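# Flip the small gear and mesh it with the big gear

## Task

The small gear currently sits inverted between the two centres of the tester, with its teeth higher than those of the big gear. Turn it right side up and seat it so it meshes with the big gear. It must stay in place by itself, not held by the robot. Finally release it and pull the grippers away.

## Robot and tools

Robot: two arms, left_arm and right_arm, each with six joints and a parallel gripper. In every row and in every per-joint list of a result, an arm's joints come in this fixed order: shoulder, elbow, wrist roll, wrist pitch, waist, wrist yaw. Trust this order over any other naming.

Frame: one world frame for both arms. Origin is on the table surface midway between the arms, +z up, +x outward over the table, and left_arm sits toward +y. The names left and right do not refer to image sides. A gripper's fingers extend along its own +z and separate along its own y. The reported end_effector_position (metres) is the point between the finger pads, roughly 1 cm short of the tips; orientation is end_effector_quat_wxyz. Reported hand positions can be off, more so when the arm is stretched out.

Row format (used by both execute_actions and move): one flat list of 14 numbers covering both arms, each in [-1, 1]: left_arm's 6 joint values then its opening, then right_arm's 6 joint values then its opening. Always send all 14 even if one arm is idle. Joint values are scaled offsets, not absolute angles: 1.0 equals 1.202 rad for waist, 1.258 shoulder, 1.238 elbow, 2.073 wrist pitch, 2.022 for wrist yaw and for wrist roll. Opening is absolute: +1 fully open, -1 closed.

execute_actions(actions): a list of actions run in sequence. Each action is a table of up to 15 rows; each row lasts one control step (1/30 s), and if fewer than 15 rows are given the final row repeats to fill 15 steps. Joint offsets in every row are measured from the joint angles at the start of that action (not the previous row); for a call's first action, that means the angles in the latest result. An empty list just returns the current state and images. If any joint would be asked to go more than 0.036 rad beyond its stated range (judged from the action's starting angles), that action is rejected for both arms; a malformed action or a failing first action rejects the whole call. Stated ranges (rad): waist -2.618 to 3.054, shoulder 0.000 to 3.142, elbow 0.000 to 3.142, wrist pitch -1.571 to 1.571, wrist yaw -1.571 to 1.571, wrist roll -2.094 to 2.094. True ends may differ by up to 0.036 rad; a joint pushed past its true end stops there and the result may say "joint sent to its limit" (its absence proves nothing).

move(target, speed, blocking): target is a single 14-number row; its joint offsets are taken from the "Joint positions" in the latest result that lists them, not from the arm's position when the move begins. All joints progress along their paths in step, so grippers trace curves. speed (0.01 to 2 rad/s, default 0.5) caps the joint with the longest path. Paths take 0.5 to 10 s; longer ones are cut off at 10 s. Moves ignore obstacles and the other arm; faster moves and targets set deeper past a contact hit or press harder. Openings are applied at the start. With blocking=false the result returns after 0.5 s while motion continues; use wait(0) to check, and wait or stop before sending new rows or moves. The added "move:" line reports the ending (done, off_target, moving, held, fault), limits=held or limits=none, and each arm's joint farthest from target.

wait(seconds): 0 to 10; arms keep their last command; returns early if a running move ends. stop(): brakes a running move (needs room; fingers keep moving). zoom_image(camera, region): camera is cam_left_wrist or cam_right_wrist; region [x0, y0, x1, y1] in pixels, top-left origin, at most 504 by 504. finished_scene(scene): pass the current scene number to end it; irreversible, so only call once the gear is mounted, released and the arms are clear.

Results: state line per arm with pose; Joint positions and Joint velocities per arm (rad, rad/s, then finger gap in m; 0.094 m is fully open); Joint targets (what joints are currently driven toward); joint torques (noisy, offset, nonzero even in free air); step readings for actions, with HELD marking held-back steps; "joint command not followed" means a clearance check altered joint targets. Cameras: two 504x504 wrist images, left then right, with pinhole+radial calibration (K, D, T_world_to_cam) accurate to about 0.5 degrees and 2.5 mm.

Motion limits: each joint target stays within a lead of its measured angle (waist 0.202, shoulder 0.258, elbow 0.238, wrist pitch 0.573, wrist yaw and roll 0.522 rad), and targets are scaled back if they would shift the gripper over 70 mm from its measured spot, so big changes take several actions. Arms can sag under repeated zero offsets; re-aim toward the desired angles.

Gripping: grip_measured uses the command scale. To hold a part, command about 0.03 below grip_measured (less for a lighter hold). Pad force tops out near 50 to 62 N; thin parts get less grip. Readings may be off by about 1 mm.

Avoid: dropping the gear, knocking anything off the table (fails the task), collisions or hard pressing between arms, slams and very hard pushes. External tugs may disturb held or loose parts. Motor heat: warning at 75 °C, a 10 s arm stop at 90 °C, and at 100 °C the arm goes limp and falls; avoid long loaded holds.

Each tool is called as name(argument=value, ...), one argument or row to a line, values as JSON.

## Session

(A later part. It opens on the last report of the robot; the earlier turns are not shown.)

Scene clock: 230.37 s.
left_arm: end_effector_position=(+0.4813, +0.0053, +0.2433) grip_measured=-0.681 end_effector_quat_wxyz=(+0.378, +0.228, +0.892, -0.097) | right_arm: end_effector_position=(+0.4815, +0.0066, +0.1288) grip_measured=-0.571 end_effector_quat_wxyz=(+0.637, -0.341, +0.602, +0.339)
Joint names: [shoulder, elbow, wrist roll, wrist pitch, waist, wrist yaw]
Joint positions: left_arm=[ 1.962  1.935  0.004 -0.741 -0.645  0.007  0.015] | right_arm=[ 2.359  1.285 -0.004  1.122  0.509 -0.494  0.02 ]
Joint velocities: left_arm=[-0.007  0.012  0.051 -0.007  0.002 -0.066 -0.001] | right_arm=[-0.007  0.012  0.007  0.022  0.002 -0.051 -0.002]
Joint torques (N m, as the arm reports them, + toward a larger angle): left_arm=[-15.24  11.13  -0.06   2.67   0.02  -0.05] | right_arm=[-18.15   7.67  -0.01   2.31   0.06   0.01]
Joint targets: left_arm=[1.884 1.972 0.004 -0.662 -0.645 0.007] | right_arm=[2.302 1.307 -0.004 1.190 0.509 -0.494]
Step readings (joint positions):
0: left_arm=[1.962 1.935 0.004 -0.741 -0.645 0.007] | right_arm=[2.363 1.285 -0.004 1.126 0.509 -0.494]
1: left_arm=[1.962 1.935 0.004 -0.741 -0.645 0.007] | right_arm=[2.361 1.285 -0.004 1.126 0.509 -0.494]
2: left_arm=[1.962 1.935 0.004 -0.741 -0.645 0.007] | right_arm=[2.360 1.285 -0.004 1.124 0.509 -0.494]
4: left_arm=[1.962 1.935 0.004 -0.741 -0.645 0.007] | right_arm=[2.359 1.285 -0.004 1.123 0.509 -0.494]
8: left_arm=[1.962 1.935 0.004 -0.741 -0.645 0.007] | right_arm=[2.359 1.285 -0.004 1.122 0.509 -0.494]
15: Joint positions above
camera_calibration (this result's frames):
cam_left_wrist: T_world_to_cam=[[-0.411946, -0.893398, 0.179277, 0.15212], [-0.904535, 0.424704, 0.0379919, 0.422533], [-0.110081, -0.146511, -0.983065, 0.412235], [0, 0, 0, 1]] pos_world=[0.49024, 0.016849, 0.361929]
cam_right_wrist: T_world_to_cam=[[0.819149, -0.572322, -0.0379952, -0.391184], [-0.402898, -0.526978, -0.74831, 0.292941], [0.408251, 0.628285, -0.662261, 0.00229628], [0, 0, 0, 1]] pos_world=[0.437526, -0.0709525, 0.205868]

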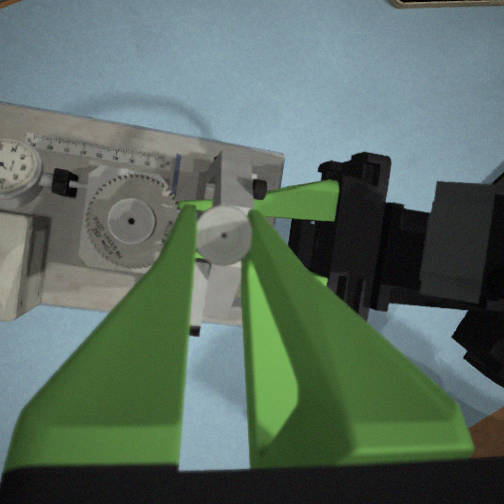

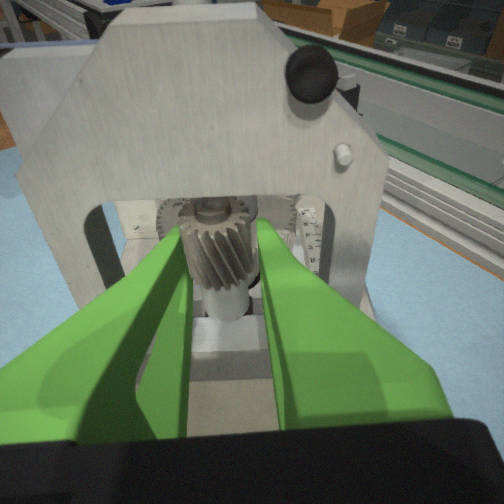

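execute_actions(
  actions=[
    [[-0.062,0.03,0,0.038,0,0,-0.72, -0.04,-0.02,0,0.025,-0.008,-0.004,-0.64]],
  ],
)

zoom_image(
  camera="cam_right_wrist",
  region=[130, 170, 330, 370],
)

Scene clock: 240.77 s.
left_arm: end_effector_position=(+0.4813, +0.0053, +0.2433) grip_measured=-0.681 end_effector_quat_wxyz=(+0.378, +0.228, +0.892, -0.097) | right_arm: end_effector_position=(+0.4794, +0.0045, +0.1385) grip_measured=-0.629 end_effector_quat_wxyz=(+0.645, -0.341, +0.594, +0.340)
Joint names: [shoulder, elbow, wrist roll, wrist pitch, waist, wrist yaw]
Joint positions: left_arm=[ 1.962  1.935  0.004 -0.741 -0.645  0.006  0.015] | right_arm=[ 2.34   1.272 -0.003  1.138  0.506 -0.498  0.017]
Joint velocities: left_arm=[-0.012 -0.007 -0.007  0.037 -0.002  0.051  0.   ] | right_arm=[-0.002 -0.002  0.022  0.007 -0.012 -0.037  0.001]
Joint torques (N m, as the arm reports them, + toward a larger angle): left_arm=[-15.13  11.52  -0.07   2.61   0.08  -0.09] | right_arm=[-15.79   5.07  -0.02   1.99  -0.67   0.  ]
Joint targets: left_arm=[1.884 1.972 0.004 -0.662 -0.645 0.007] | right_arm=[2.309 1.260 -0.004 1.174 0.500 -0.502]
Step readings (joint positions):
0: left_arm=[1.962 1.935 0.004 -0.741 -0.645 0.007] | right_arm=[2.359 1.285 -0.004 1.122 0.509 -0.494]
1: left_arm=[1.962 1.935 0.004 -0.741 -0.645 0.007] | right_arm=[2.359 1.281 -0.004 1.122 0.509 -0.494]
2: left_arm=[1.962 1.935 0.004 -0.741 -0.645 0.007] | right_arm=[2.357 1.278 -0.003 1.123 0.508 -0.494]
4: left_arm=[1.962 1.935 0.004 -0.741 -0.645 0.006] | right_arm=[2.349 1.272 -0.003 1.131 0.508 -0.498]
8: left_arm=[1.962 1.935 0.004 -0.741 -0.645 0.006] | right_arm=[2.340 1.272 -0.003 1.138 0.506 -0.498]
15: Joint positions above
camera_calibration (this result's frames):
cam_left_wrist: T_world_to_cam=[[-0.411723, -0.893553, 0.179016, 0.152144], [-0.904656, 0.424447, 0.0379776, 0.4226], [-0.109918, -0.146312, -0.983113, 0.412179], [0, 0, 0, 1]] pos_world=[0.490255, 0.0168836, 0.361933]
cam_right_wrist: T_world_to_cam=[[0.821112, -0.570048, -0.0286339, -0.392559], [-0.387221, -0.519502, -0.761694, 0.292556], [0.419327, 0.636524, -0.647304, 0.0035026], [0, 0, 0, 1]] pos_world=[0.43415, -0.074024, 0.213865]

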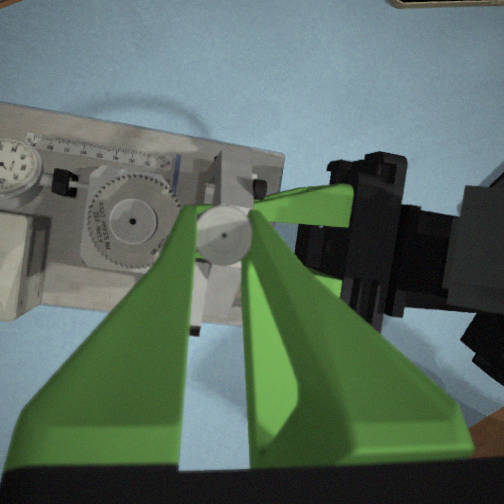

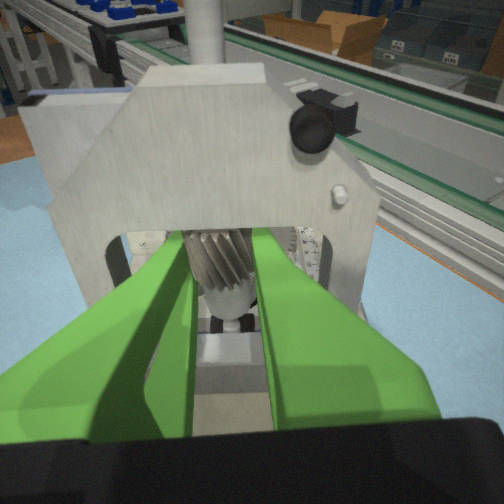

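Region (130, 170, 330, 370) of cam_right_wrist's 504x504 image, scaled by 2.520, with more detail than that image has.

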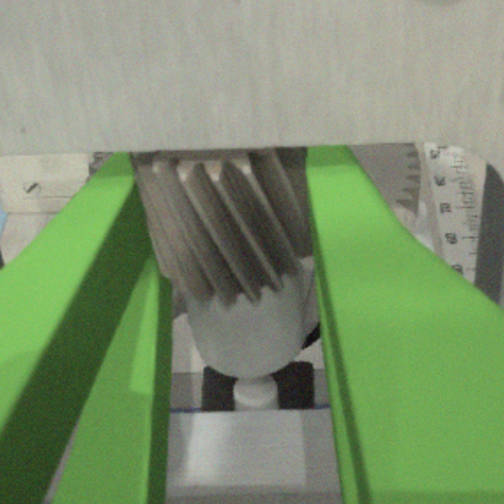

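execute_actions(
  actions=[
    [[-0.062,0.03,0,0.038,0,0,-0.72, -0.024,-0.01,0,0.01,-0.005,-0.002,-0.67]],
    [[-0.062,0.03,0,0.038,0,0,-0.72, -0.033,-0.028,0,0.012,-0.01,-0.005,-0.67],[-0.062,0.03,0,0.038,0,0,-0.72, -0.033,-0.028,0,0.012,-0.01,-0.005,-0.67],[-0.062,0.03,0,0.038,0,0,-0.72, -0.033,-0.028,0,0.012,-0.01,-0.005,-0.67],[-0.062,0.03,0,0.038,0,0,-0.72, -0.042,-0.046,0,0.015,-0.014,-0.008,-0.67]],
    [[-0.062,0.03,0,0.038,0,0,-0.72, -0.033,-0.028,0,0.012,-0.01,-0.005,-0.67],[-0.062,0.03,0,0.038,0,0,-0.72, -0.033,-0.028,0,0.012,-0.01,-0.005,-0.67],[-0.062,0.03,0,0.038,0,0,-0.72, -0.033,-0.028,0,0.012,-0.01,-0.005,-0.67],[-0.062,0.03,0,0.038,0,0,-0.72, -0.042,-0.046,0,0.015,-0.014,-0.008,-0.67]],
  ],
)

Scene clock: 255.60 s.
left_arm: end_effector_position=(+0.4813, +0.0053, +0.2433) grip_measured=-0.681 end_effector_quat_wxyz=(+0.378, +0.228, +0.892, -0.097) | right_arm: end_effector_position=(+0.4716, -0.0110, +0.1381) grip_measured=-0.643 end_effector_quat_wxyz=(+0.640, -0.341, +0.600, +0.338)
Joint names: [shoulder, elbow, wrist roll, wrist pitch, waist, wrist yaw]
Joint positions: left_arm=[ 1.962  1.935  0.004 -0.741 -0.645  0.006  0.015] | right_arm=[ 2.294  1.195 -0.003  1.155  0.485 -0.516  0.017]
Joint velocities: left_arm=[-0.012 -0.007 -0.037  0.007  0.002  0.007  0.001] | right_arm=[-0.017 -0.002  0.081 -0.007  0.002 -0.007  0.   ]
Joint torques (N m, as the arm reports them, + toward a larger angle): left_arm=[-15.52  11.49   0.03   2.62   0.2   -0.07] | right_arm=[-15.23   4.47   0.     1.86  -0.43  -0.02]
Joint targets: left_arm=[1.884 1.972 0.004 -0.662 -0.645 0.006] | right_arm=[2.264 1.176 -0.003 1.177 0.479 -0.523]
Step readings (joint positions; steps 1 to 15: 1st action; 16 to 30: 2nd action; 31 to 45: 3rd action):
0: left_arm=[1.962 1.935 0.004 -0.741 -0.645 0.006] | right_arm=[2.340 1.272 -0.003 1.138 0.506 -0.498]
1: left_arm=[1.962 1.935 0.004 -0.741 -0.645 0.006] | right_arm=[2.340 1.272 -0.003 1.138 0.506 -0.498]
2: left_arm=[1.962 1.935 0.004 -0.741 -0.645 0.006] | right_arm=[2.340 1.272 -0.003 1.138 0.506 -0.498]
4: left_arm=[1.962 1.935 0.004 -0.741 -0.645 0.006] | right_arm=[2.340 1.272 -0.003 1.138 0.506 -0.498]
8: left_arm=[1.962 1.935 0.004 -0.741 -0.645 0.006] | right_arm=[2.340 1.272 -0.003 1.138 0.506 -0.498]
15: left_arm=[1.962 1.935 0.004 -0.741 -0.645 0.006] | right_arm=[2.340 1.272 -0.003 1.138 0.506 -0.498]
16: left_arm=[1.962 1.935 0.004 -0.741 -0.645 0.006] | right_arm=[2.339 1.270 -0.003 1.139 0.506 -0.498]
17: left_arm=[1.962 1.935 0.004 -0.741 -0.645 0.006] | right_arm=[2.336 1.264 -0.003 1.139 0.506 -0.499]
19: left_arm=[1.962 1.935 0.004 -0.741 -0.645 0.006] | right_arm=[2.329 1.253 -0.003 1.140 0.504 -0.501]
23: left_arm=[1.962 1.935 0.004 -0.741 -0.645 0.006] | right_arm=[2.317 1.234 -0.003 1.145 0.497 -0.506]
30: left_arm=[1.962 1.935 0.004 -0.741 -0.645 0.006] | right_arm=[2.317 1.233 -0.003 1.146 0.496 -0.507]
31: left_arm=[1.962 1.935 0.004 -0.741 -0.645 0.006] | right_arm=[2.316 1.231 -0.003 1.146 0.496 -0.507]
32: left_arm=[1.962 1.935 0.004 -0.741 -0.645 0.006] | right_arm=[2.313 1.225 -0.003 1.146 0.495 -0.508]
34: left_arm=[1.962 1.935 0.004 -0.741 -0.645 0.006] | right_arm=[2.306 1.215 -0.003 1.147 0.493 -0.510]
38: left_arm=[1.962 1.935 0.004 -0.741 -0.645 0.006] | right_arm=[2.294 1.195 -0.003 1.153 0.487 -0.514]
45: Joint positions above
camera_calibration (this result's frames):
cam_left_wrist: T_world_to_cam=[[-0.411723, -0.893553, 0.179016, 0.152144], [-0.904656, 0.424447, 0.0379776, 0.4226], [-0.109918, -0.146312, -0.983113, 0.412179], [0, 0, 0, 1]] pos_world=[0.490255, 0.0168836, 0.361933]
cam_right_wrist: T_world_to_cam=[[0.818528, -0.573452, -0.0341414, -0.393092], [-0.398479, -0.523959, -0.752782, 0.285216], [0.413796, 0.629778, -0.657383, 0.0202798], [0, 0, 0, 1]] pos_world=[0.427017, -0.0887494, 0.214616]

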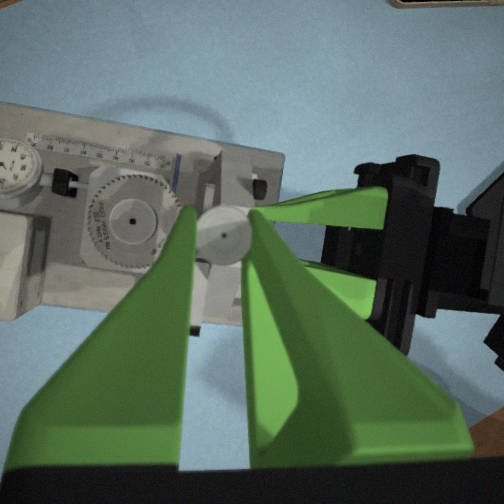

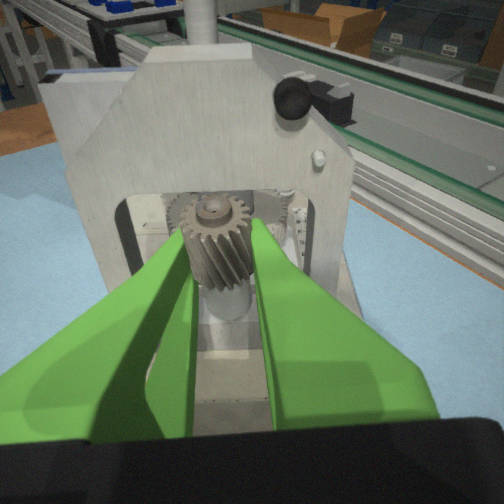

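execute_actions(
  actions=[
    [[-0.045,0.025,0,0.03,0,0,-0.72, -0.042,-0.05,0,0.02,-0.014,-0.008,-0.68]],
    [[-0.03,0.02,0,0.022,0,0,-0.72, -0.042,-0.05,0,0.02,-0.014,-0.008,-0.68]],
    [[-0.018,0.015,0,0.015,0,0,-0.72, -0.042,-0.05,0,0.02,-0.014,-0.008,-0.68]],
    [[-0.008,0.01,0,0.008,0,0,-0.72, -0.042,-0.05,0,0.02,-0.014,-0.008,-0.68]],
    [[0,0.005,0,0.003,0,0,-0.72, -0.042,-0.05,0,0.02,-0.014,-0.008,-0.68]],
  ],
)

Scene clock: 264.10 s.
left_arm: end_effector_position=(+0.4815, +0.0053, +0.2204) grip_measured=-0.681 end_effector_quat_wxyz=(+0.352, +0.230, +0.903, -0.091) | right_arm: end_effector_position=(+0.4426, -0.0514, +0.1395) grip_measured=-0.643 end_effector_quat_wxyz=(+0.640, -0.339, +0.603, +0.335)
Joint names: [shoulder, elbow, wrist roll, wrist pitch, waist, wrist yaw]
Joint positions: left_arm=[ 1.998  1.935  0.004 -0.763 -0.645  0.006  0.015] | right_arm=[ 2.178  0.975 -0.003  1.255  0.431 -0.562  0.017]
Joint velocities: left_arm=[-0.012 -0.007  0.051 -0.037 -0.007  0.022  0.001] | right_arm=[ 0.007  0.032  0.022 -0.037  0.007 -0.051 -0.   ]
Joint torques (N m, as the arm reports them, + toward a larger angle): left_arm=[-10.8    8.97   0.05   1.98   0.1   -0.04] | right_arm=[-13.54   4.21   0.01   1.83  -0.69  -0.04]
Joint targets: left_arm=[1.992 1.941 0.004 -0.753 -0.645 0.006] | right_arm=[2.149 0.957 -0.003 1.276 0.425 -0.569]
Step readings (joint positions; steps 1 to 15: 1st action; 16 to 30: 2nd action; 31 to 45: 3rd action; 46 to 60: 4th action; 61 to 75: 5th action):
0: left_arm=[1.962 1.935 0.004 -0.741 -0.645 0.006] | right_arm=[2.294 1.195 -0.003 1.155 0.485 -0.517]
1: left_arm=[1.962 1.935 0.004 -0.741 -0.645 0.006] | right_arm=[2.291 1.188 -0.003 1.158 0.485 -0.517]
2: left_arm=[1.962 1.935 0.004 -0.741 -0.645 0.006] | right_arm=[2.283 1.174 -0.003 1.161 0.483 -0.519]
4: left_arm=[1.962 1.935 0.004 -0.741 -0.645 0.006] | right_arm=[2.273 1.154 -0.003 1.167 0.479 -0.523]
8: left_arm=[1.962 1.935 0.004 -0.741 -0.645 0.006] | right_arm=[2.272 1.151 -0.003 1.172 0.474 -0.524]
15: left_arm=[1.962 1.935 0.004 -0.741 -0.645 0.006] | right_arm=[2.272 1.151 -0.003 1.175 0.474 -0.525]
16: left_arm=[1.963 1.935 0.004 -0.741 -0.645 0.006] | right_arm=[2.268 1.145 -0.003 1.177 0.474 -0.526]
17: left_arm=[1.964 1.935 0.004 -0.741 -0.645 0.006] | right_arm=[2.261 1.130 -0.003 1.181 0.472 -0.527]
19: left_arm=[1.966 1.935 0.004 -0.743 -0.645 0.006] | right_arm=[2.251 1.111 -0.003 1.186 0.468 -0.532]
23: left_arm=[1.968 1.935 0.004 -0.744 -0.645 0.006] | right_arm=[2.249 1.107 -0.003 1.192 0.463 -0.533]
30: left_arm=[1.968 1.935 0.004 -0.744 -0.645 0.006] | right_arm=[2.249 1.107 -0.003 1.195 0.463 -0.534]
31: left_arm=[1.969 1.935 0.004 -0.745 -0.645 0.006] | right_arm=[2.246 1.101 -0.003 1.197 0.463 -0.535]
32: left_arm=[1.971 1.935 0.004 -0.746 -0.645 0.006] | right_arm=[2.238 1.086 -0.003 1.200 0.461 -0.537]
34: left_arm=[1.975 1.935 0.004 -0.749 -0.645 0.006] | right_arm=[2.228 1.067 -0.003 1.206 0.457 -0.541]
38: left_arm=[1.980 1.935 0.004 -0.752 -0.645 0.006] | right_arm=[2.225 1.063 -0.003 1.212 0.453 -0.542]
45: left_arm=[1.980 1.935 0.004 -0.752 -0.645 0.006] | right_arm=[2.225 1.063 -0.003 1.215 0.452 -0.543]
46: left_arm=[1.982 1.935 0.004 -0.753 -0.645 0.006] | right_arm=[2.222 1.056 -0.003 1.217 0.452 -0.544]
47: left_arm=[1.983 1.935 0.004 -0.754 -0.645 0.006] | right_arm=[2.215 1.042 -0.003 1.220 0.450 -0.546]
49: left_arm=[1.988 1.935 0.004 -0.757 -0.645 0.006] | right_arm=[2.204 1.022 -0.003 1.226 0.446 -0.550]
53: left_arm=[1.992 1.935 0.004 -0.759 -0.645 0.006] | right_arm=[2.202 1.019 -0.003 1.232 0.442 -0.551]
60: left_arm=[1.992 1.935 0.004 -0.759 -0.645 0.006] | right_arm=[2.202 1.019 -0.003 1.235 0.442 -0.553]
61: left_arm=[1.994 1.935 0.004 -0.760 -0.645 0.006] | right_arm=[2.199 1.013 -0.003 1.237 0.441 -0.553]
62: left_arm=[1.995 1.935 0.004 -0.761 -0.645 0.006] | right_arm=[2.191 0.999 -0.003 1.240 0.439 -0.555]
64: left_arm=[1.998 1.935 0.004 -0.762 -0.645 0.006] | right_arm=[2.181 0.979 -0.003 1.246 0.435 -0.559]
68: left_arm=[1.998 1.935 0.004 -0.763 -0.645 0.006] | right_arm=[2.178 0.975 -0.003 1.252 0.431 -0.561]
75: Joint positions above
camera_calibration (this result's frames):
cam_left_wrist: T_world_to_cam=[[-0.402613, -0.898446, 0.175209, 0.152714], [-0.901207, 0.422595, 0.096118, 0.409164], [-0.160399, -0.119201, -0.979828, 0.413102], [0, 0, 0, 1]] pos_world=[0.496487, 0.0135364, 0.338685]
cam_right_wrist: T_world_to_cam=[[0.813533, -0.580504, -0.0343517, -0.390561], [-0.405434, -0.523856, -0.749132, 0.256083], [0.416878, 0.623371, -0.66153, 0.057494], [0, 0, 0, 1]] pos_world=[0.397591, -0.128412, 0.216458]

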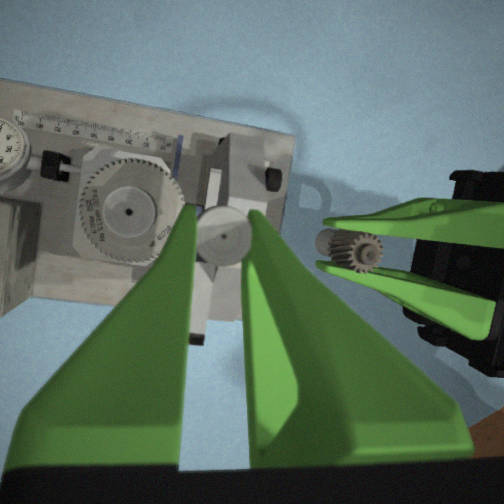

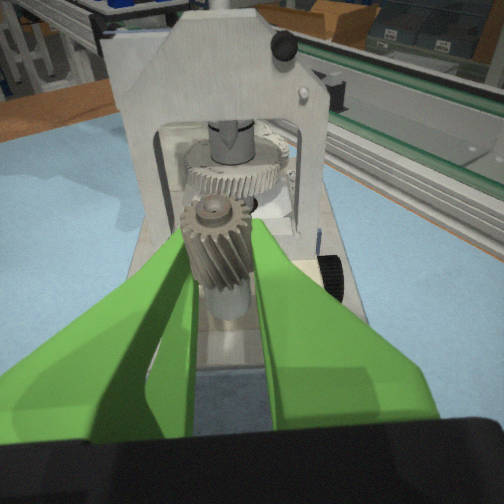

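move(
  target=[0,0,0,0,0,0,-0.2, -0.505,-0.38,-0.78,-0.108,0.296,0.282,-0.68],
  speed=0.9,
)

move(
  target=[-0.58,-0.45,0,0.1,0,0,-0.3, 0,0,0,0,0,0,-0.68],
  speed=0.6,
)

Scene clock: 284.90 s.
left_arm: end_effector_position=(+0.4815, +0.0053, +0.2204) grip_measured=-0.203 end_effector_quat_wxyz=(+0.352, +0.230, +0.903, -0.091) | right_arm: end_effector_position=(+0.3101, -0.0503, +0.1976) grip_measured=-0.643 end_effector_quat_wxyz=(+0.648, -0.657, +0.271, -0.273)
Joint names: [shoulder, elbow, wrist roll, wrist pitch, waist, wrist yaw]
Joint positions: left_arm=[ 1.998  1.935  0.004 -0.763 -0.645  0.006  0.037] | right_arm=[ 1.571  0.522 -1.578  1.038  0.78   0.001  0.017]
Joint velocities: left_arm=[-0.027 -0.002 -0.007 -0.037 -0.022 -0.022  0.   ] | right_arm=[-0.012  0.002 -0.081 -0.051 -0.017 -0.051  0.001]
Joint torques (N m, as the arm reports them, + toward a larger angle): left_arm=[-10.45   8.4    0.01   1.85   0.03  -0.02] | right_arm=[-8.38  4.8  -0.06  1.66  0.49  0.08]
Joint targets: left_arm=[1.998 1.935 0.004 -0.763 -0.645 0.006] | right_arm=[1.543 0.504 -1.581 1.031 0.787 0.009]
move: off_target (right_arm); limits=none; left_arm: farthest joint: the waist, 0.000 radians from its target (0.000 radians at the start); right_arm: farthest joint: the shoulder, 0.028 radians from its target (0.636 radians at the start)
camera_calibration (this result's frames):
cam_left_wrist: T_world_to_cam=[[-0.402613, -0.898446, 0.175209, 0.152714], [-0.901207, 0.422595, 0.096118, 0.409164], [-0.160399, -0.119201, -0.979828, 0.413102], [0, 0, 0, 1]] pos_world=[0.496487, 0.0135364, 0.338685]
cam_right_wrist: T_world_to_cam=[[0.0148019, -0.0636408, 0.997863, -0.210458], [0.0134191, -0.99787, -0.0638403, -0.0426473], [0.9998, 0.0143354, -0.0139164, -0.188895], [0, 0, 0, 1]] pos_world=[0.192545, -0.0532423, 0.204657]

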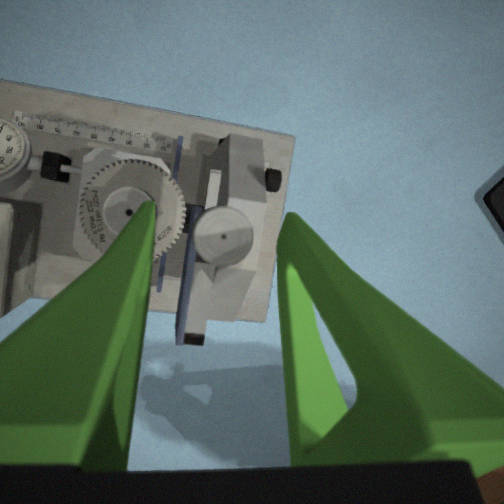

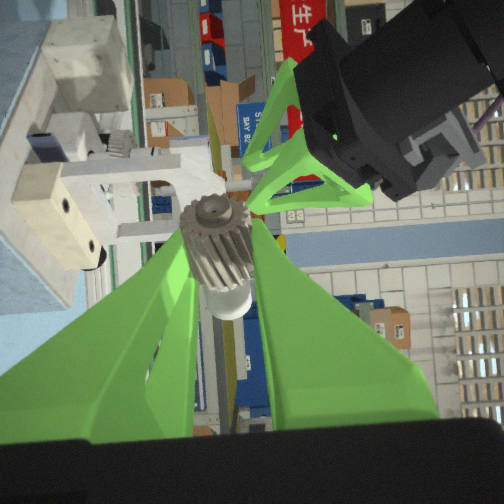

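Scene clock: 286.73 s.
left_arm: end_effector_position=(+0.3562, +0.0726, +0.3536) grip_measured=-0.297 end_effector_quat_wxyz=(+0.517, +0.210, +0.819, -0.132) | right_arm: end_effector_position=(+0.3101, -0.0503, +0.1976) grip_measured=-0.643 end_effector_quat_wxyz=(+0.648, -0.657, +0.271, -0.273)
Joint names: [shoulder, elbow, wrist roll, wrist pitch, waist, wrist yaw]
Joint positions: left_arm=[ 1.277  1.399  0.004 -0.567 -0.645  0.006  0.033] | right_arm=[ 1.571  0.522 -1.578  1.038  0.78   0.001  0.017]
Joint velocities: left_arm=[ 0.002 -0.002 -0.022  0.095 -0.007  0.022 -0.001] | right_arm=[-0.017  0.002 -0.037 -0.051  0.007 -0.037 -0.   ]
Joint torques (N m, as the arm reports them, + toward a larger angle): left_arm=[-4.57  6.7   0.    2.31 -0.03 -0.02] | right_arm=[-5.68  6.18 -0.03  1.73 -0.06  0.02]
Joint targets: left_arm=[1.269 1.378 0.004 -0.555 -0.645 0.006] | right_arm=[1.571 0.522 -1.578 1.038 0.780 0.001]
move: off_target (left_arm); limits=none; left_arm: farthest joint: the elbow, 0.021 radians from its target (0.557 radians at the start); right_arm: farthest joint: the waist, 0.000 radians from its target (0.000 radians at the start)
camera_calibration (this result's frames):
cam_left_wrist: T_world_to_cam=[[-0.464473, -0.865224, 0.18882, 0.154209], [-0.869885, 0.405773, -0.280445, 0.378188], [0.166029, -0.294511, -0.941115, 0.414245], [0, 0, 0, 1]] pos_world=[0.331829, 0.101967, 0.466795]
cam_right_wrist: T_world_to_cam=[[0.0148019, -0.0636408, 0.997863, -0.210458], [0.0134191, -0.99787, -0.0638403, -0.0426473], [0.9998, 0.0143354, -0.0139164, -0.188895], [0, 0, 0, 1]] pos_world=[0.192545, -0.0532423, 0.204657]

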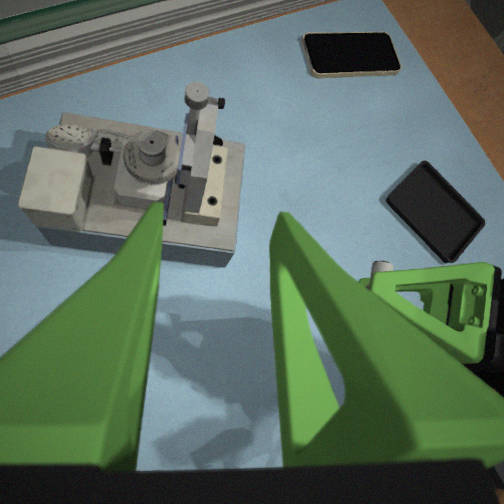

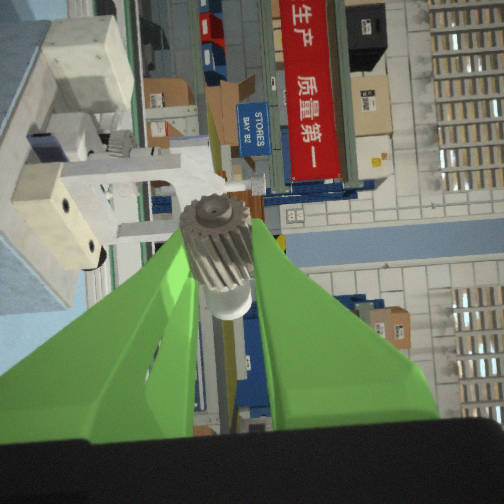

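move(
  target=[0.02,-0.903,0,0.759,-0.1,0,-0.3, 0,0,0,0.008,0,0,-0.68],
  speed=1.0,
)

move(
  target=[0,0,0,0,-0.16,0,-0.3, 0,0,0,0,0,0,-0.68],
  speed=0.4,
)

Scene clock: 295.27 s.
left_arm: end_effector_position=(+0.3122, +0.0480, +0.1968) grip_measured=-0.297 end_effector_quat_wxyz=(+0.673, +0.215, +0.676, -0.211) | right_arm: end_effector_position=(+0.3101, -0.0503, +0.1976) grip_measured=-0.643 end_effector_quat_wxyz=(+0.648, -0.657, +0.271, -0.273)
Joint names: [shoulder, elbow, wrist roll, wrist pitch, waist, wrist yaw]
Joint positions: left_arm=[ 1.295  0.292  0.004  0.996 -0.757  0.006  0.033] | right_arm=[ 1.571  0.522 -1.578  1.038  0.78   0.001  0.017]
Joint velocities: left_arm=[-0.007  0.007  0.037 -0.007 -0.002  0.007  0.001] | right_arm=[-0.002  0.007  0.007 -0.051  0.002 -0.022 -0.001]
Joint torques (N m, as the arm reports them, + toward a larger angle): left_arm=[-2.87  6.43  0.    2.35 -0.52 -0.05] | right_arm=[-5.62  6.19 -0.01  1.9  -0.18  0.  ]
Joint targets: left_arm=[1.303 0.281 0.004 1.006 -0.765 0.006] | right_arm=[1.571 0.522 -1.578 1.055 0.780 0.001]
move: done; limits=none; left_arm: farthest joint: the elbow, 0.011 radians from its target (1.118 radians at the start); right_arm: farthest joint: the wrist pitch, 0.017 radians from its target (0.017 radians at the start)
camera_calibration (this result's frames):
cam_left_wrist: T_world_to_cam=[[-0.62437, -0.762178, 0.171014, 0.19062], [-0.646387, 0.381213, -0.660955, 0.312209], [0.438573, -0.523222, -0.73068, 0.151281], [0, 0, 0, 1]] pos_world=[0.254478, 0.105422, 0.284295]
cam_right_wrist: T_world_to_cam=[[0.0148019, -0.0636408, 0.997863, -0.210458], [0.0134191, -0.99787, -0.0638403, -0.0426473], [0.9998, 0.0143354, -0.0139164, -0.188895], [0, 0, 0, 1]] pos_world=[0.192545, -0.0532423, 0.204657]

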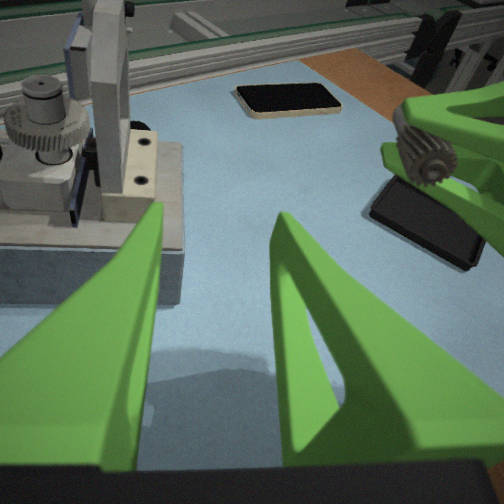

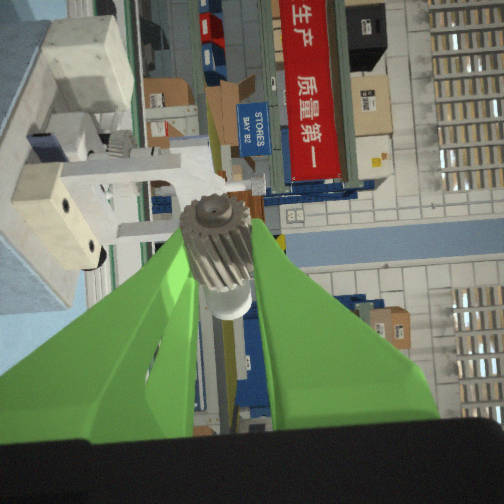

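Scene clock: 296.10 s.
left_arm: end_effector_position=(+0.2670, -0.0059, +0.1968) grip_measured=-0.297 end_effector_quat_wxyz=(+0.650, +0.277, +0.653, -0.272) | right_arm: end_effector_position=(+0.3101, -0.0503, +0.1976) grip_measured=-0.643 end_effector_quat_wxyz=(+0.648, -0.657, +0.271, -0.273)
Joint names: [shoulder, elbow, wrist roll, wrist pitch, waist, wrist yaw]
Joint positions: left_arm=[ 1.295  0.292  0.004  0.996 -0.943  0.005  0.033] | right_arm=[ 1.571  0.522 -1.578  1.038  0.78   0.001  0.017]
Joint velocities: left_arm=[-0.002 -0.007 -0.007 -0.037  0.007 -0.037 -0.001] | right_arm=[-0.002  0.007 -0.007 -0.007 -0.002  0.051  0.   ]
Joint torques (N m, as the arm reports them, + toward a larger angle): left_arm=[-3.3   7.11 -0.03  2.26 -0.45 -0.05] | right_arm=[-5.77  6.28 -0.04  1.76 -0.02  0.  ]
Joint targets: left_arm=[1.295 0.292 0.004 0.996 -0.950 0.006] | right_arm=[1.571 0.522 -1.578 1.038 0.780 0.001]
move: done; limits=none; left_arm: farthest joint: the waist, 0.006 radians from its target (0.192 radians at the start); right_arm: farthest joint: the waist, 0.000 radians from its target (0.000 radians at the start)
camera_calibration (this result's frames):
cam_left_wrist: T_world_to_cam=[[-0.754169, -0.634023, 0.171009, 0.156727], [-0.565036, 0.493835, -0.660955, 0.282465], [0.33461, -0.595098, -0.730681, 0.170252], [0, 0, 0, 1]] pos_world=[0.220833, 0.0611938, 0.284295]
cam_right_wrist: T_world_to_cam=[[0.0148019, -0.0636408, 0.997863, -0.210458], [0.0134191, -0.99787, -0.0638403, -0.0426473], [0.9998, 0.0143354, -0.0139164, -0.188895], [0, 0, 0, 1]] pos_world=[0.192545, -0.0532423, 0.204657]

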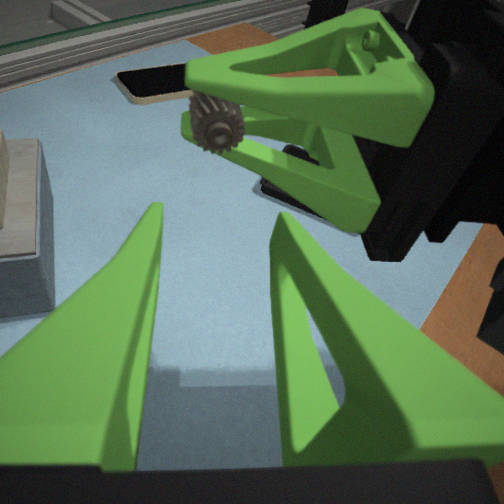

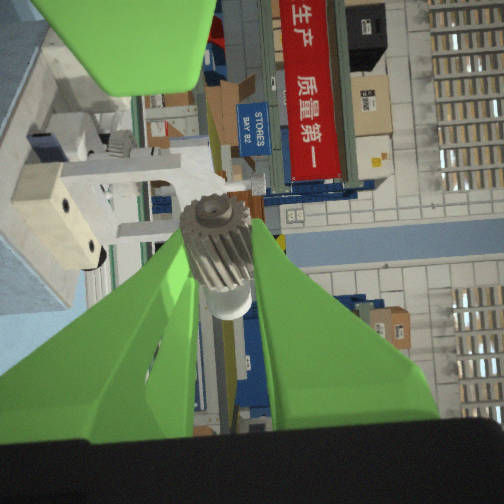

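move(
  target=[0.111,0.115,0,0.016,0,0,-0.45, 0,0,0,0,0,0,-0.68],
  speed=0.15,
)

Scene clock: 305.27 s.
left_arm: end_effector_position=(+0.2891, -0.0283, +0.2051) grip_measured=-0.447 end_effector_quat_wxyz=(+0.654, +0.275, +0.649, -0.274) | right_arm: end_effector_position=(+0.3101, -0.0503, +0.1976) grip_measured=-0.643 end_effector_quat_wxyz=(+0.648, -0.657, +0.271, -0.273)
Joint names: [shoulder, elbow, wrist roll, wrist pitch, waist, wrist yaw]
Joint positions: left_arm=[ 1.424  0.411  0.004  1.019 -0.943  0.005  0.026] | right_arm=[ 1.571  0.522 -1.578  1.038  0.78   0.001  0.017]
Joint velocities: left_arm=[-0.002  0.007 -0.022  0.022  0.022  0.007 -0.001] | right_arm=[-0.007 -0.022 -0.022 -0.125 -0.002  0.066 -0.   ]
Joint torques (N m, as the arm reports them, + toward a larger angle): left_arm=[-3.71  9.24 -0.03  2.33  0.01 -0.04] | right_arm=[-5.67  6.19 -0.02  1.76 -0.1  -0.01]
Joint targets: left_arm=[1.434 0.435 0.004 1.030 -0.943 0.005] | right_arm=[1.571 0.522 -1.578 1.038 0.780 0.001]
move: off_target (left_arm); limits=none; left_arm: farthest joint: the elbow, 0.023 radians from its target (0.142 radians at the start); right_arm: farthest joint: the waist, 0.000 radians from its target (0.000 radians at the start)
camera_calibration (this result's frames):
cam_left_wrist: T_world_to_cam=[[-0.755678, -0.632496, 0.169998, 0.158484], [-0.559145, 0.487876, -0.670324, 0.3116], [0.34104, -0.601602, -0.722334, 0.15186], [0, 0, 0, 1]] pos_world=[0.242201, 0.0395778, 0.291625]
cam_right_wrist: T_world_to_cam=[[0.0148019, -0.0636408, 0.997863, -0.210458], [0.0134191, -0.99787, -0.0638403, -0.0426473], [0.9998, 0.0143354, -0.0139164, -0.188895], [0, 0, 0, 1]] pos_world=[0.192545, -0.0532423, 0.204657]

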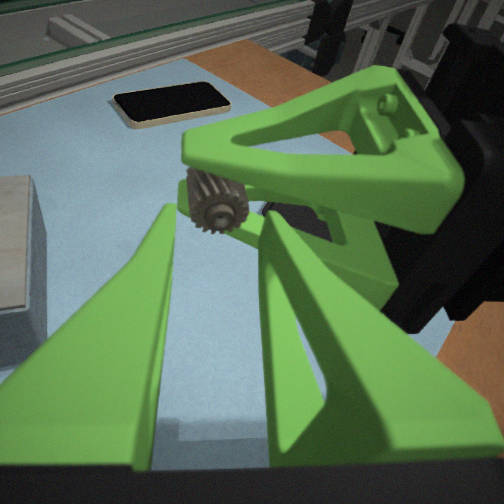

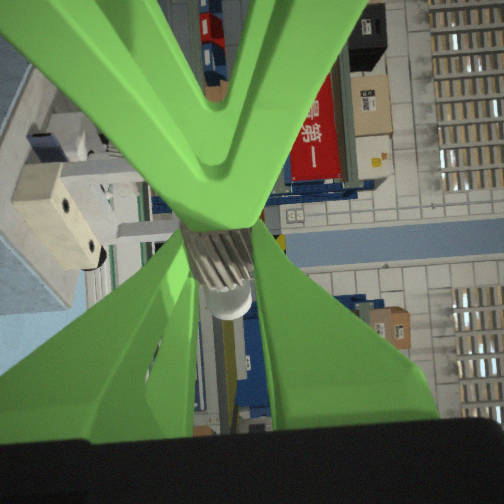

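move(
  target=[0.061,0.057,0,0.013,0,0,-0.5, 0,0,0,0,0,0,-0.68],
  speed=0.08,
)

Scene clock: 311.93 s.
left_arm: end_effector_position=(+0.2988, -0.0381, +0.2026) grip_measured=-0.497 end_effector_quat_wxyz=(+0.653, +0.275, +0.650, -0.273) | right_arm: end_effector_position=(+0.3101, -0.0503, +0.1976) grip_measured=-0.643 end_effector_quat_wxyz=(+0.648, -0.657, +0.271, -0.273)
Joint names: [shoulder, elbow, wrist roll, wrist pitch, waist, wrist yaw]
Joint positions: left_arm=[ 1.491  0.457  0.004  1.036 -0.943  0.005  0.024] | right_arm=[ 1.571  0.522 -1.578  1.038  0.78   0.001  0.017]
Joint velocities: left_arm=[-0.002 -0.007 -0.066  0.037 -0.007  0.022  0.001] | right_arm=[-0.002 -0.002  0.007  0.066  0.012  0.007  0.001]
Joint torques (N m, as the arm reports them, + toward a larger angle): left_arm=[-4.35  9.18  0.06  2.33 -0.07 -0.03] | right_arm=[-5.79  6.22 -0.03  1.74  0.16  0.01]
Joint targets: left_arm=[1.501 0.482 0.004 1.046 -0.943 0.005] | right_arm=[1.571 0.522 -1.578 1.038 0.780 0.001]
move: off_target (left_arm); limits=none; left_arm: farthest joint: the elbow, 0.024 radians from its target (0.071 radians at the start); right_arm: farthest joint: the waist, 0.000 radians from its target (0.000 radians at the start)
camera_calibration (this result's frames):
cam_left_wrist: T_world_to_cam=[[-0.755222, -0.632958, 0.170307, 0.15983], [-0.560939, 0.48969, -0.667496, 0.320125], [0.339099, -0.599639, -0.724875, 0.141944], [0, 0, 0, 1]] pos_world=[0.252144, 0.0295195, 0.289354]
cam_right_wrist: T_world_to_cam=[[0.0148019, -0.0636408, 0.997863, -0.210458], [0.0134191, -0.99787, -0.0638403, -0.0426473], [0.9998, 0.0143354, -0.0139164, -0.188895], [0, 0, 0, 1]] pos_world=[0.192545, -0.0532423, 0.204657]

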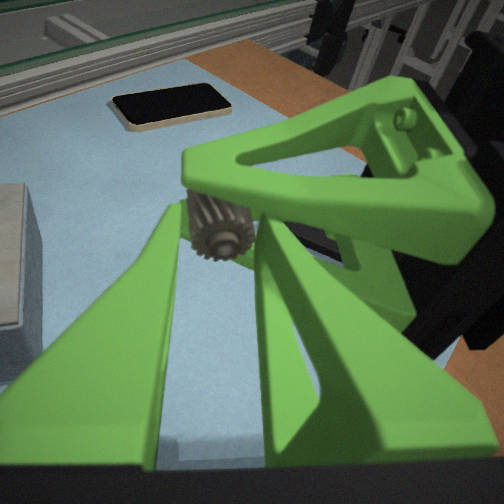

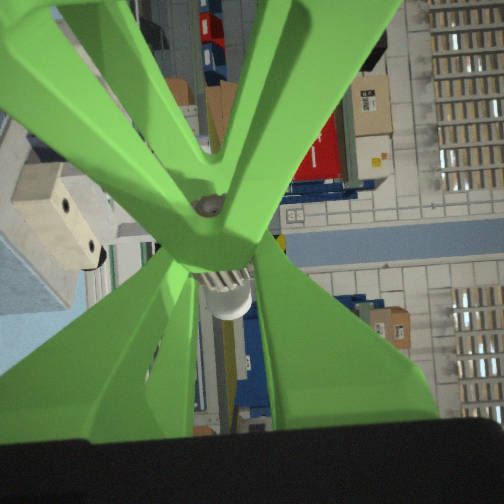

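move(
  target=[0.032,0.041,0,0.007,0,0,-0.54, 0,0,0,0,0,0,-0.68],
  speed=0.06,
)

Scene clock: 317.30 s.
left_arm: end_effector_position=(+0.3032, -0.0424, +0.2016) grip_measured=-0.537 end_effector_quat_wxyz=(+0.653, +0.275, +0.651, -0.273) | right_arm: end_effector_position=(+0.3131, -0.0534, +0.1967) grip_measured=-0.643 end_effector_quat_wxyz=(+0.644, -0.655, +0.279, -0.279)
Joint names: [shoulder, elbow, wrist roll, wrist pitch, waist, wrist yaw]
Joint positions: left_arm=[ 1.519  0.478  0.004  1.043 -0.943  0.005  0.022] | right_arm=[ 1.571  0.522 -1.578  1.034  0.778  0.02   0.017]
Joint velocities: left_arm=[ 0.007 -0.007 -0.022  0.007 -0.007 -0.022  0.   ] | right_arm=[-0.012 -0.002 -0.037  0.051 -0.012 -0.095 -0.001]
Joint torques (N m, as the arm reports them, + toward a larger angle): left_arm=[-4.53  9.45  0.06  2.31  0.12 -0.09] | right_arm=[-5.6   6.33  0.    1.79  0.2  -0.19]
Joint targets: left_arm=[1.531 0.508 0.004 1.050 -0.943 0.005] | right_arm=[1.571 0.522 -1.578 1.038 0.780 0.001]
move: off_target (left_arm); limits=none; left_arm: farthest joint: the elbow, 0.030 radians from its target (0.051 radians at the start); right_arm: farthest joint: the wrist yaw, 0.019 radians from its target (0.000 radians at the start)
camera_calibration (this result's frames):
cam_left_wrist: T_world_to_cam=[[-0.754692, -0.63358, 0.170339, 0.160429], [-0.561492, 0.489442, -0.667213, 0.324178], [0.339362, -0.599185, -0.725129, 0.137181], [0, 0, 0, 1]] pos_world=[0.256544, 0.0251747, 0.288442]
cam_right_wrist: T_world_to_cam=[[0.0160369, -0.0611227, 0.998001, -0.210035], [-0.00767833, -0.998108, -0.0610058, -0.0398278], [0.999842, -0.00668464, -0.0164759, -0.192517], [0, 0, 0, 1]] pos_world=[0.195549, -0.0538773, 0.204014]

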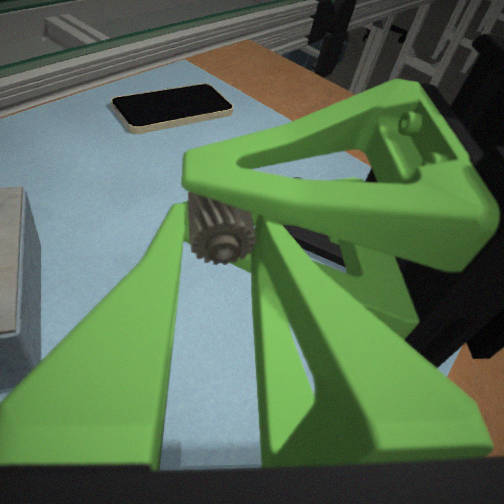

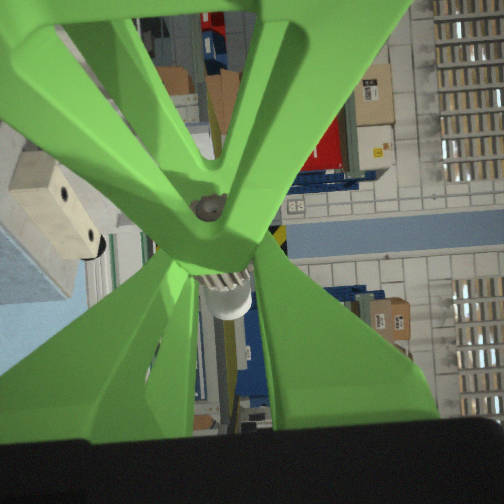

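Touching the right fingers; close here.

move(
  target=[0,0.01,0,0,0,0,-0.69, 0,0,0,0,0,-0.005,-0.68],
  speed=0.06,
)

zoom_image(
  camera="cam_left_wrist",
  region=[140, 130, 320, 310],
)

Scene clock: 323.27 s.
left_arm: end_effector_position=(+0.3031, -0.0425, +0.2016) grip_measured=-0.635 end_effector_quat_wxyz=(+0.653, +0.275, +0.651, -0.273) | right_arm: end_effector_position=(+0.3133, -0.0536, +0.1967) grip_measured=-0.643 end_effector_quat_wxyz=(+0.644, -0.655, +0.279, -0.280)
Joint names: [shoulder, elbow, wrist roll, wrist pitch, waist, wrist yaw]
Joint positions: left_arm=[ 1.519  0.478  0.004  1.043 -0.943  0.005  0.017] | right_arm=[ 1.571  0.522 -1.578  1.034  0.778  0.021  0.017]
Joint velocities: left_arm=[-0.002 -0.012  0.022  0.007  0.017 -0.022 -0.001] | right_arm=[ 0.002  0.007 -0.051 -0.081  0.002 -0.022 -0.001]
Joint torques (N m, as the arm reports them, + toward a larger angle): left_arm=[-5.31  7.98  0.04  2.24  0.17 -0.04] | right_arm=[-5.72  6.17 -0.02  1.78  0.05 -0.1 ]
Joint targets: left_arm=[1.519 0.490 0.004 1.043 -0.943 0.005] | right_arm=[1.571 0.522 -1.578 1.034 0.778 0.009]
move: done; limits=none; left_arm: farthest joint: the elbow, 0.012 radians from its target (0.012 radians at the start); right_arm: farthest joint: the wrist yaw, 0.011 radians from its target (0.010 radians at the start)
camera_calibration (this result's frames):
cam_left_wrist: T_world_to_cam=[[-0.755176, -0.633004, 0.170338, 0.160467], [-0.561117, 0.489871, -0.667213, 0.324075], [0.338905, -0.599443, -0.725129, 0.137284], [0, 0, 0, 1]] pos_world=[0.256498, 0.0251151, 0.288442]
cam_right_wrist: T_world_to_cam=[[0.0159284, -0.0611316, 0.998003, -0.210017], [-0.00920025, -0.998096, -0.0609905, -0.0395489], [0.999831, -0.00821039, -0.0164605, -0.192787], [0, 0, 0, 1]] pos_world=[0.195736, -0.0538952, 0.204012]

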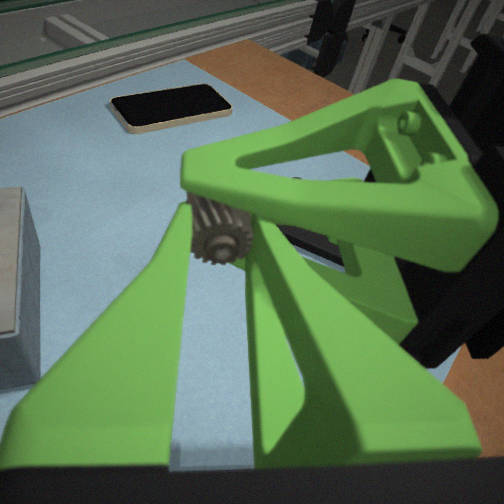

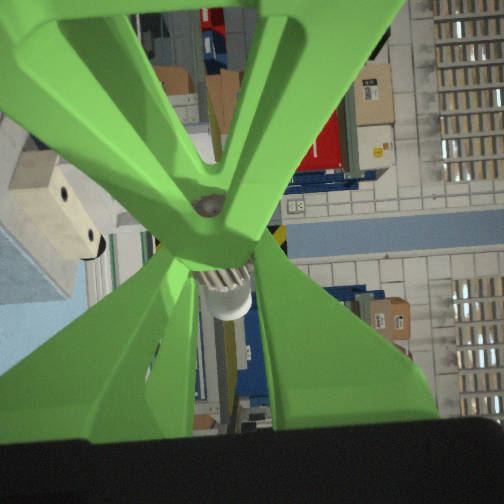

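Region (140, 130, 320, 310) of cam_left_wrist's 504x504 image, scaled by 2.800, with more detail than that image has.

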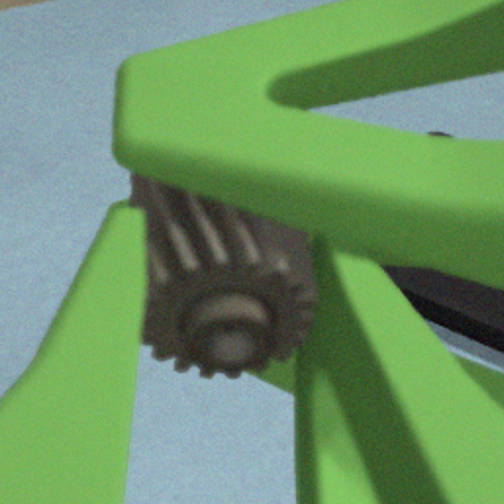

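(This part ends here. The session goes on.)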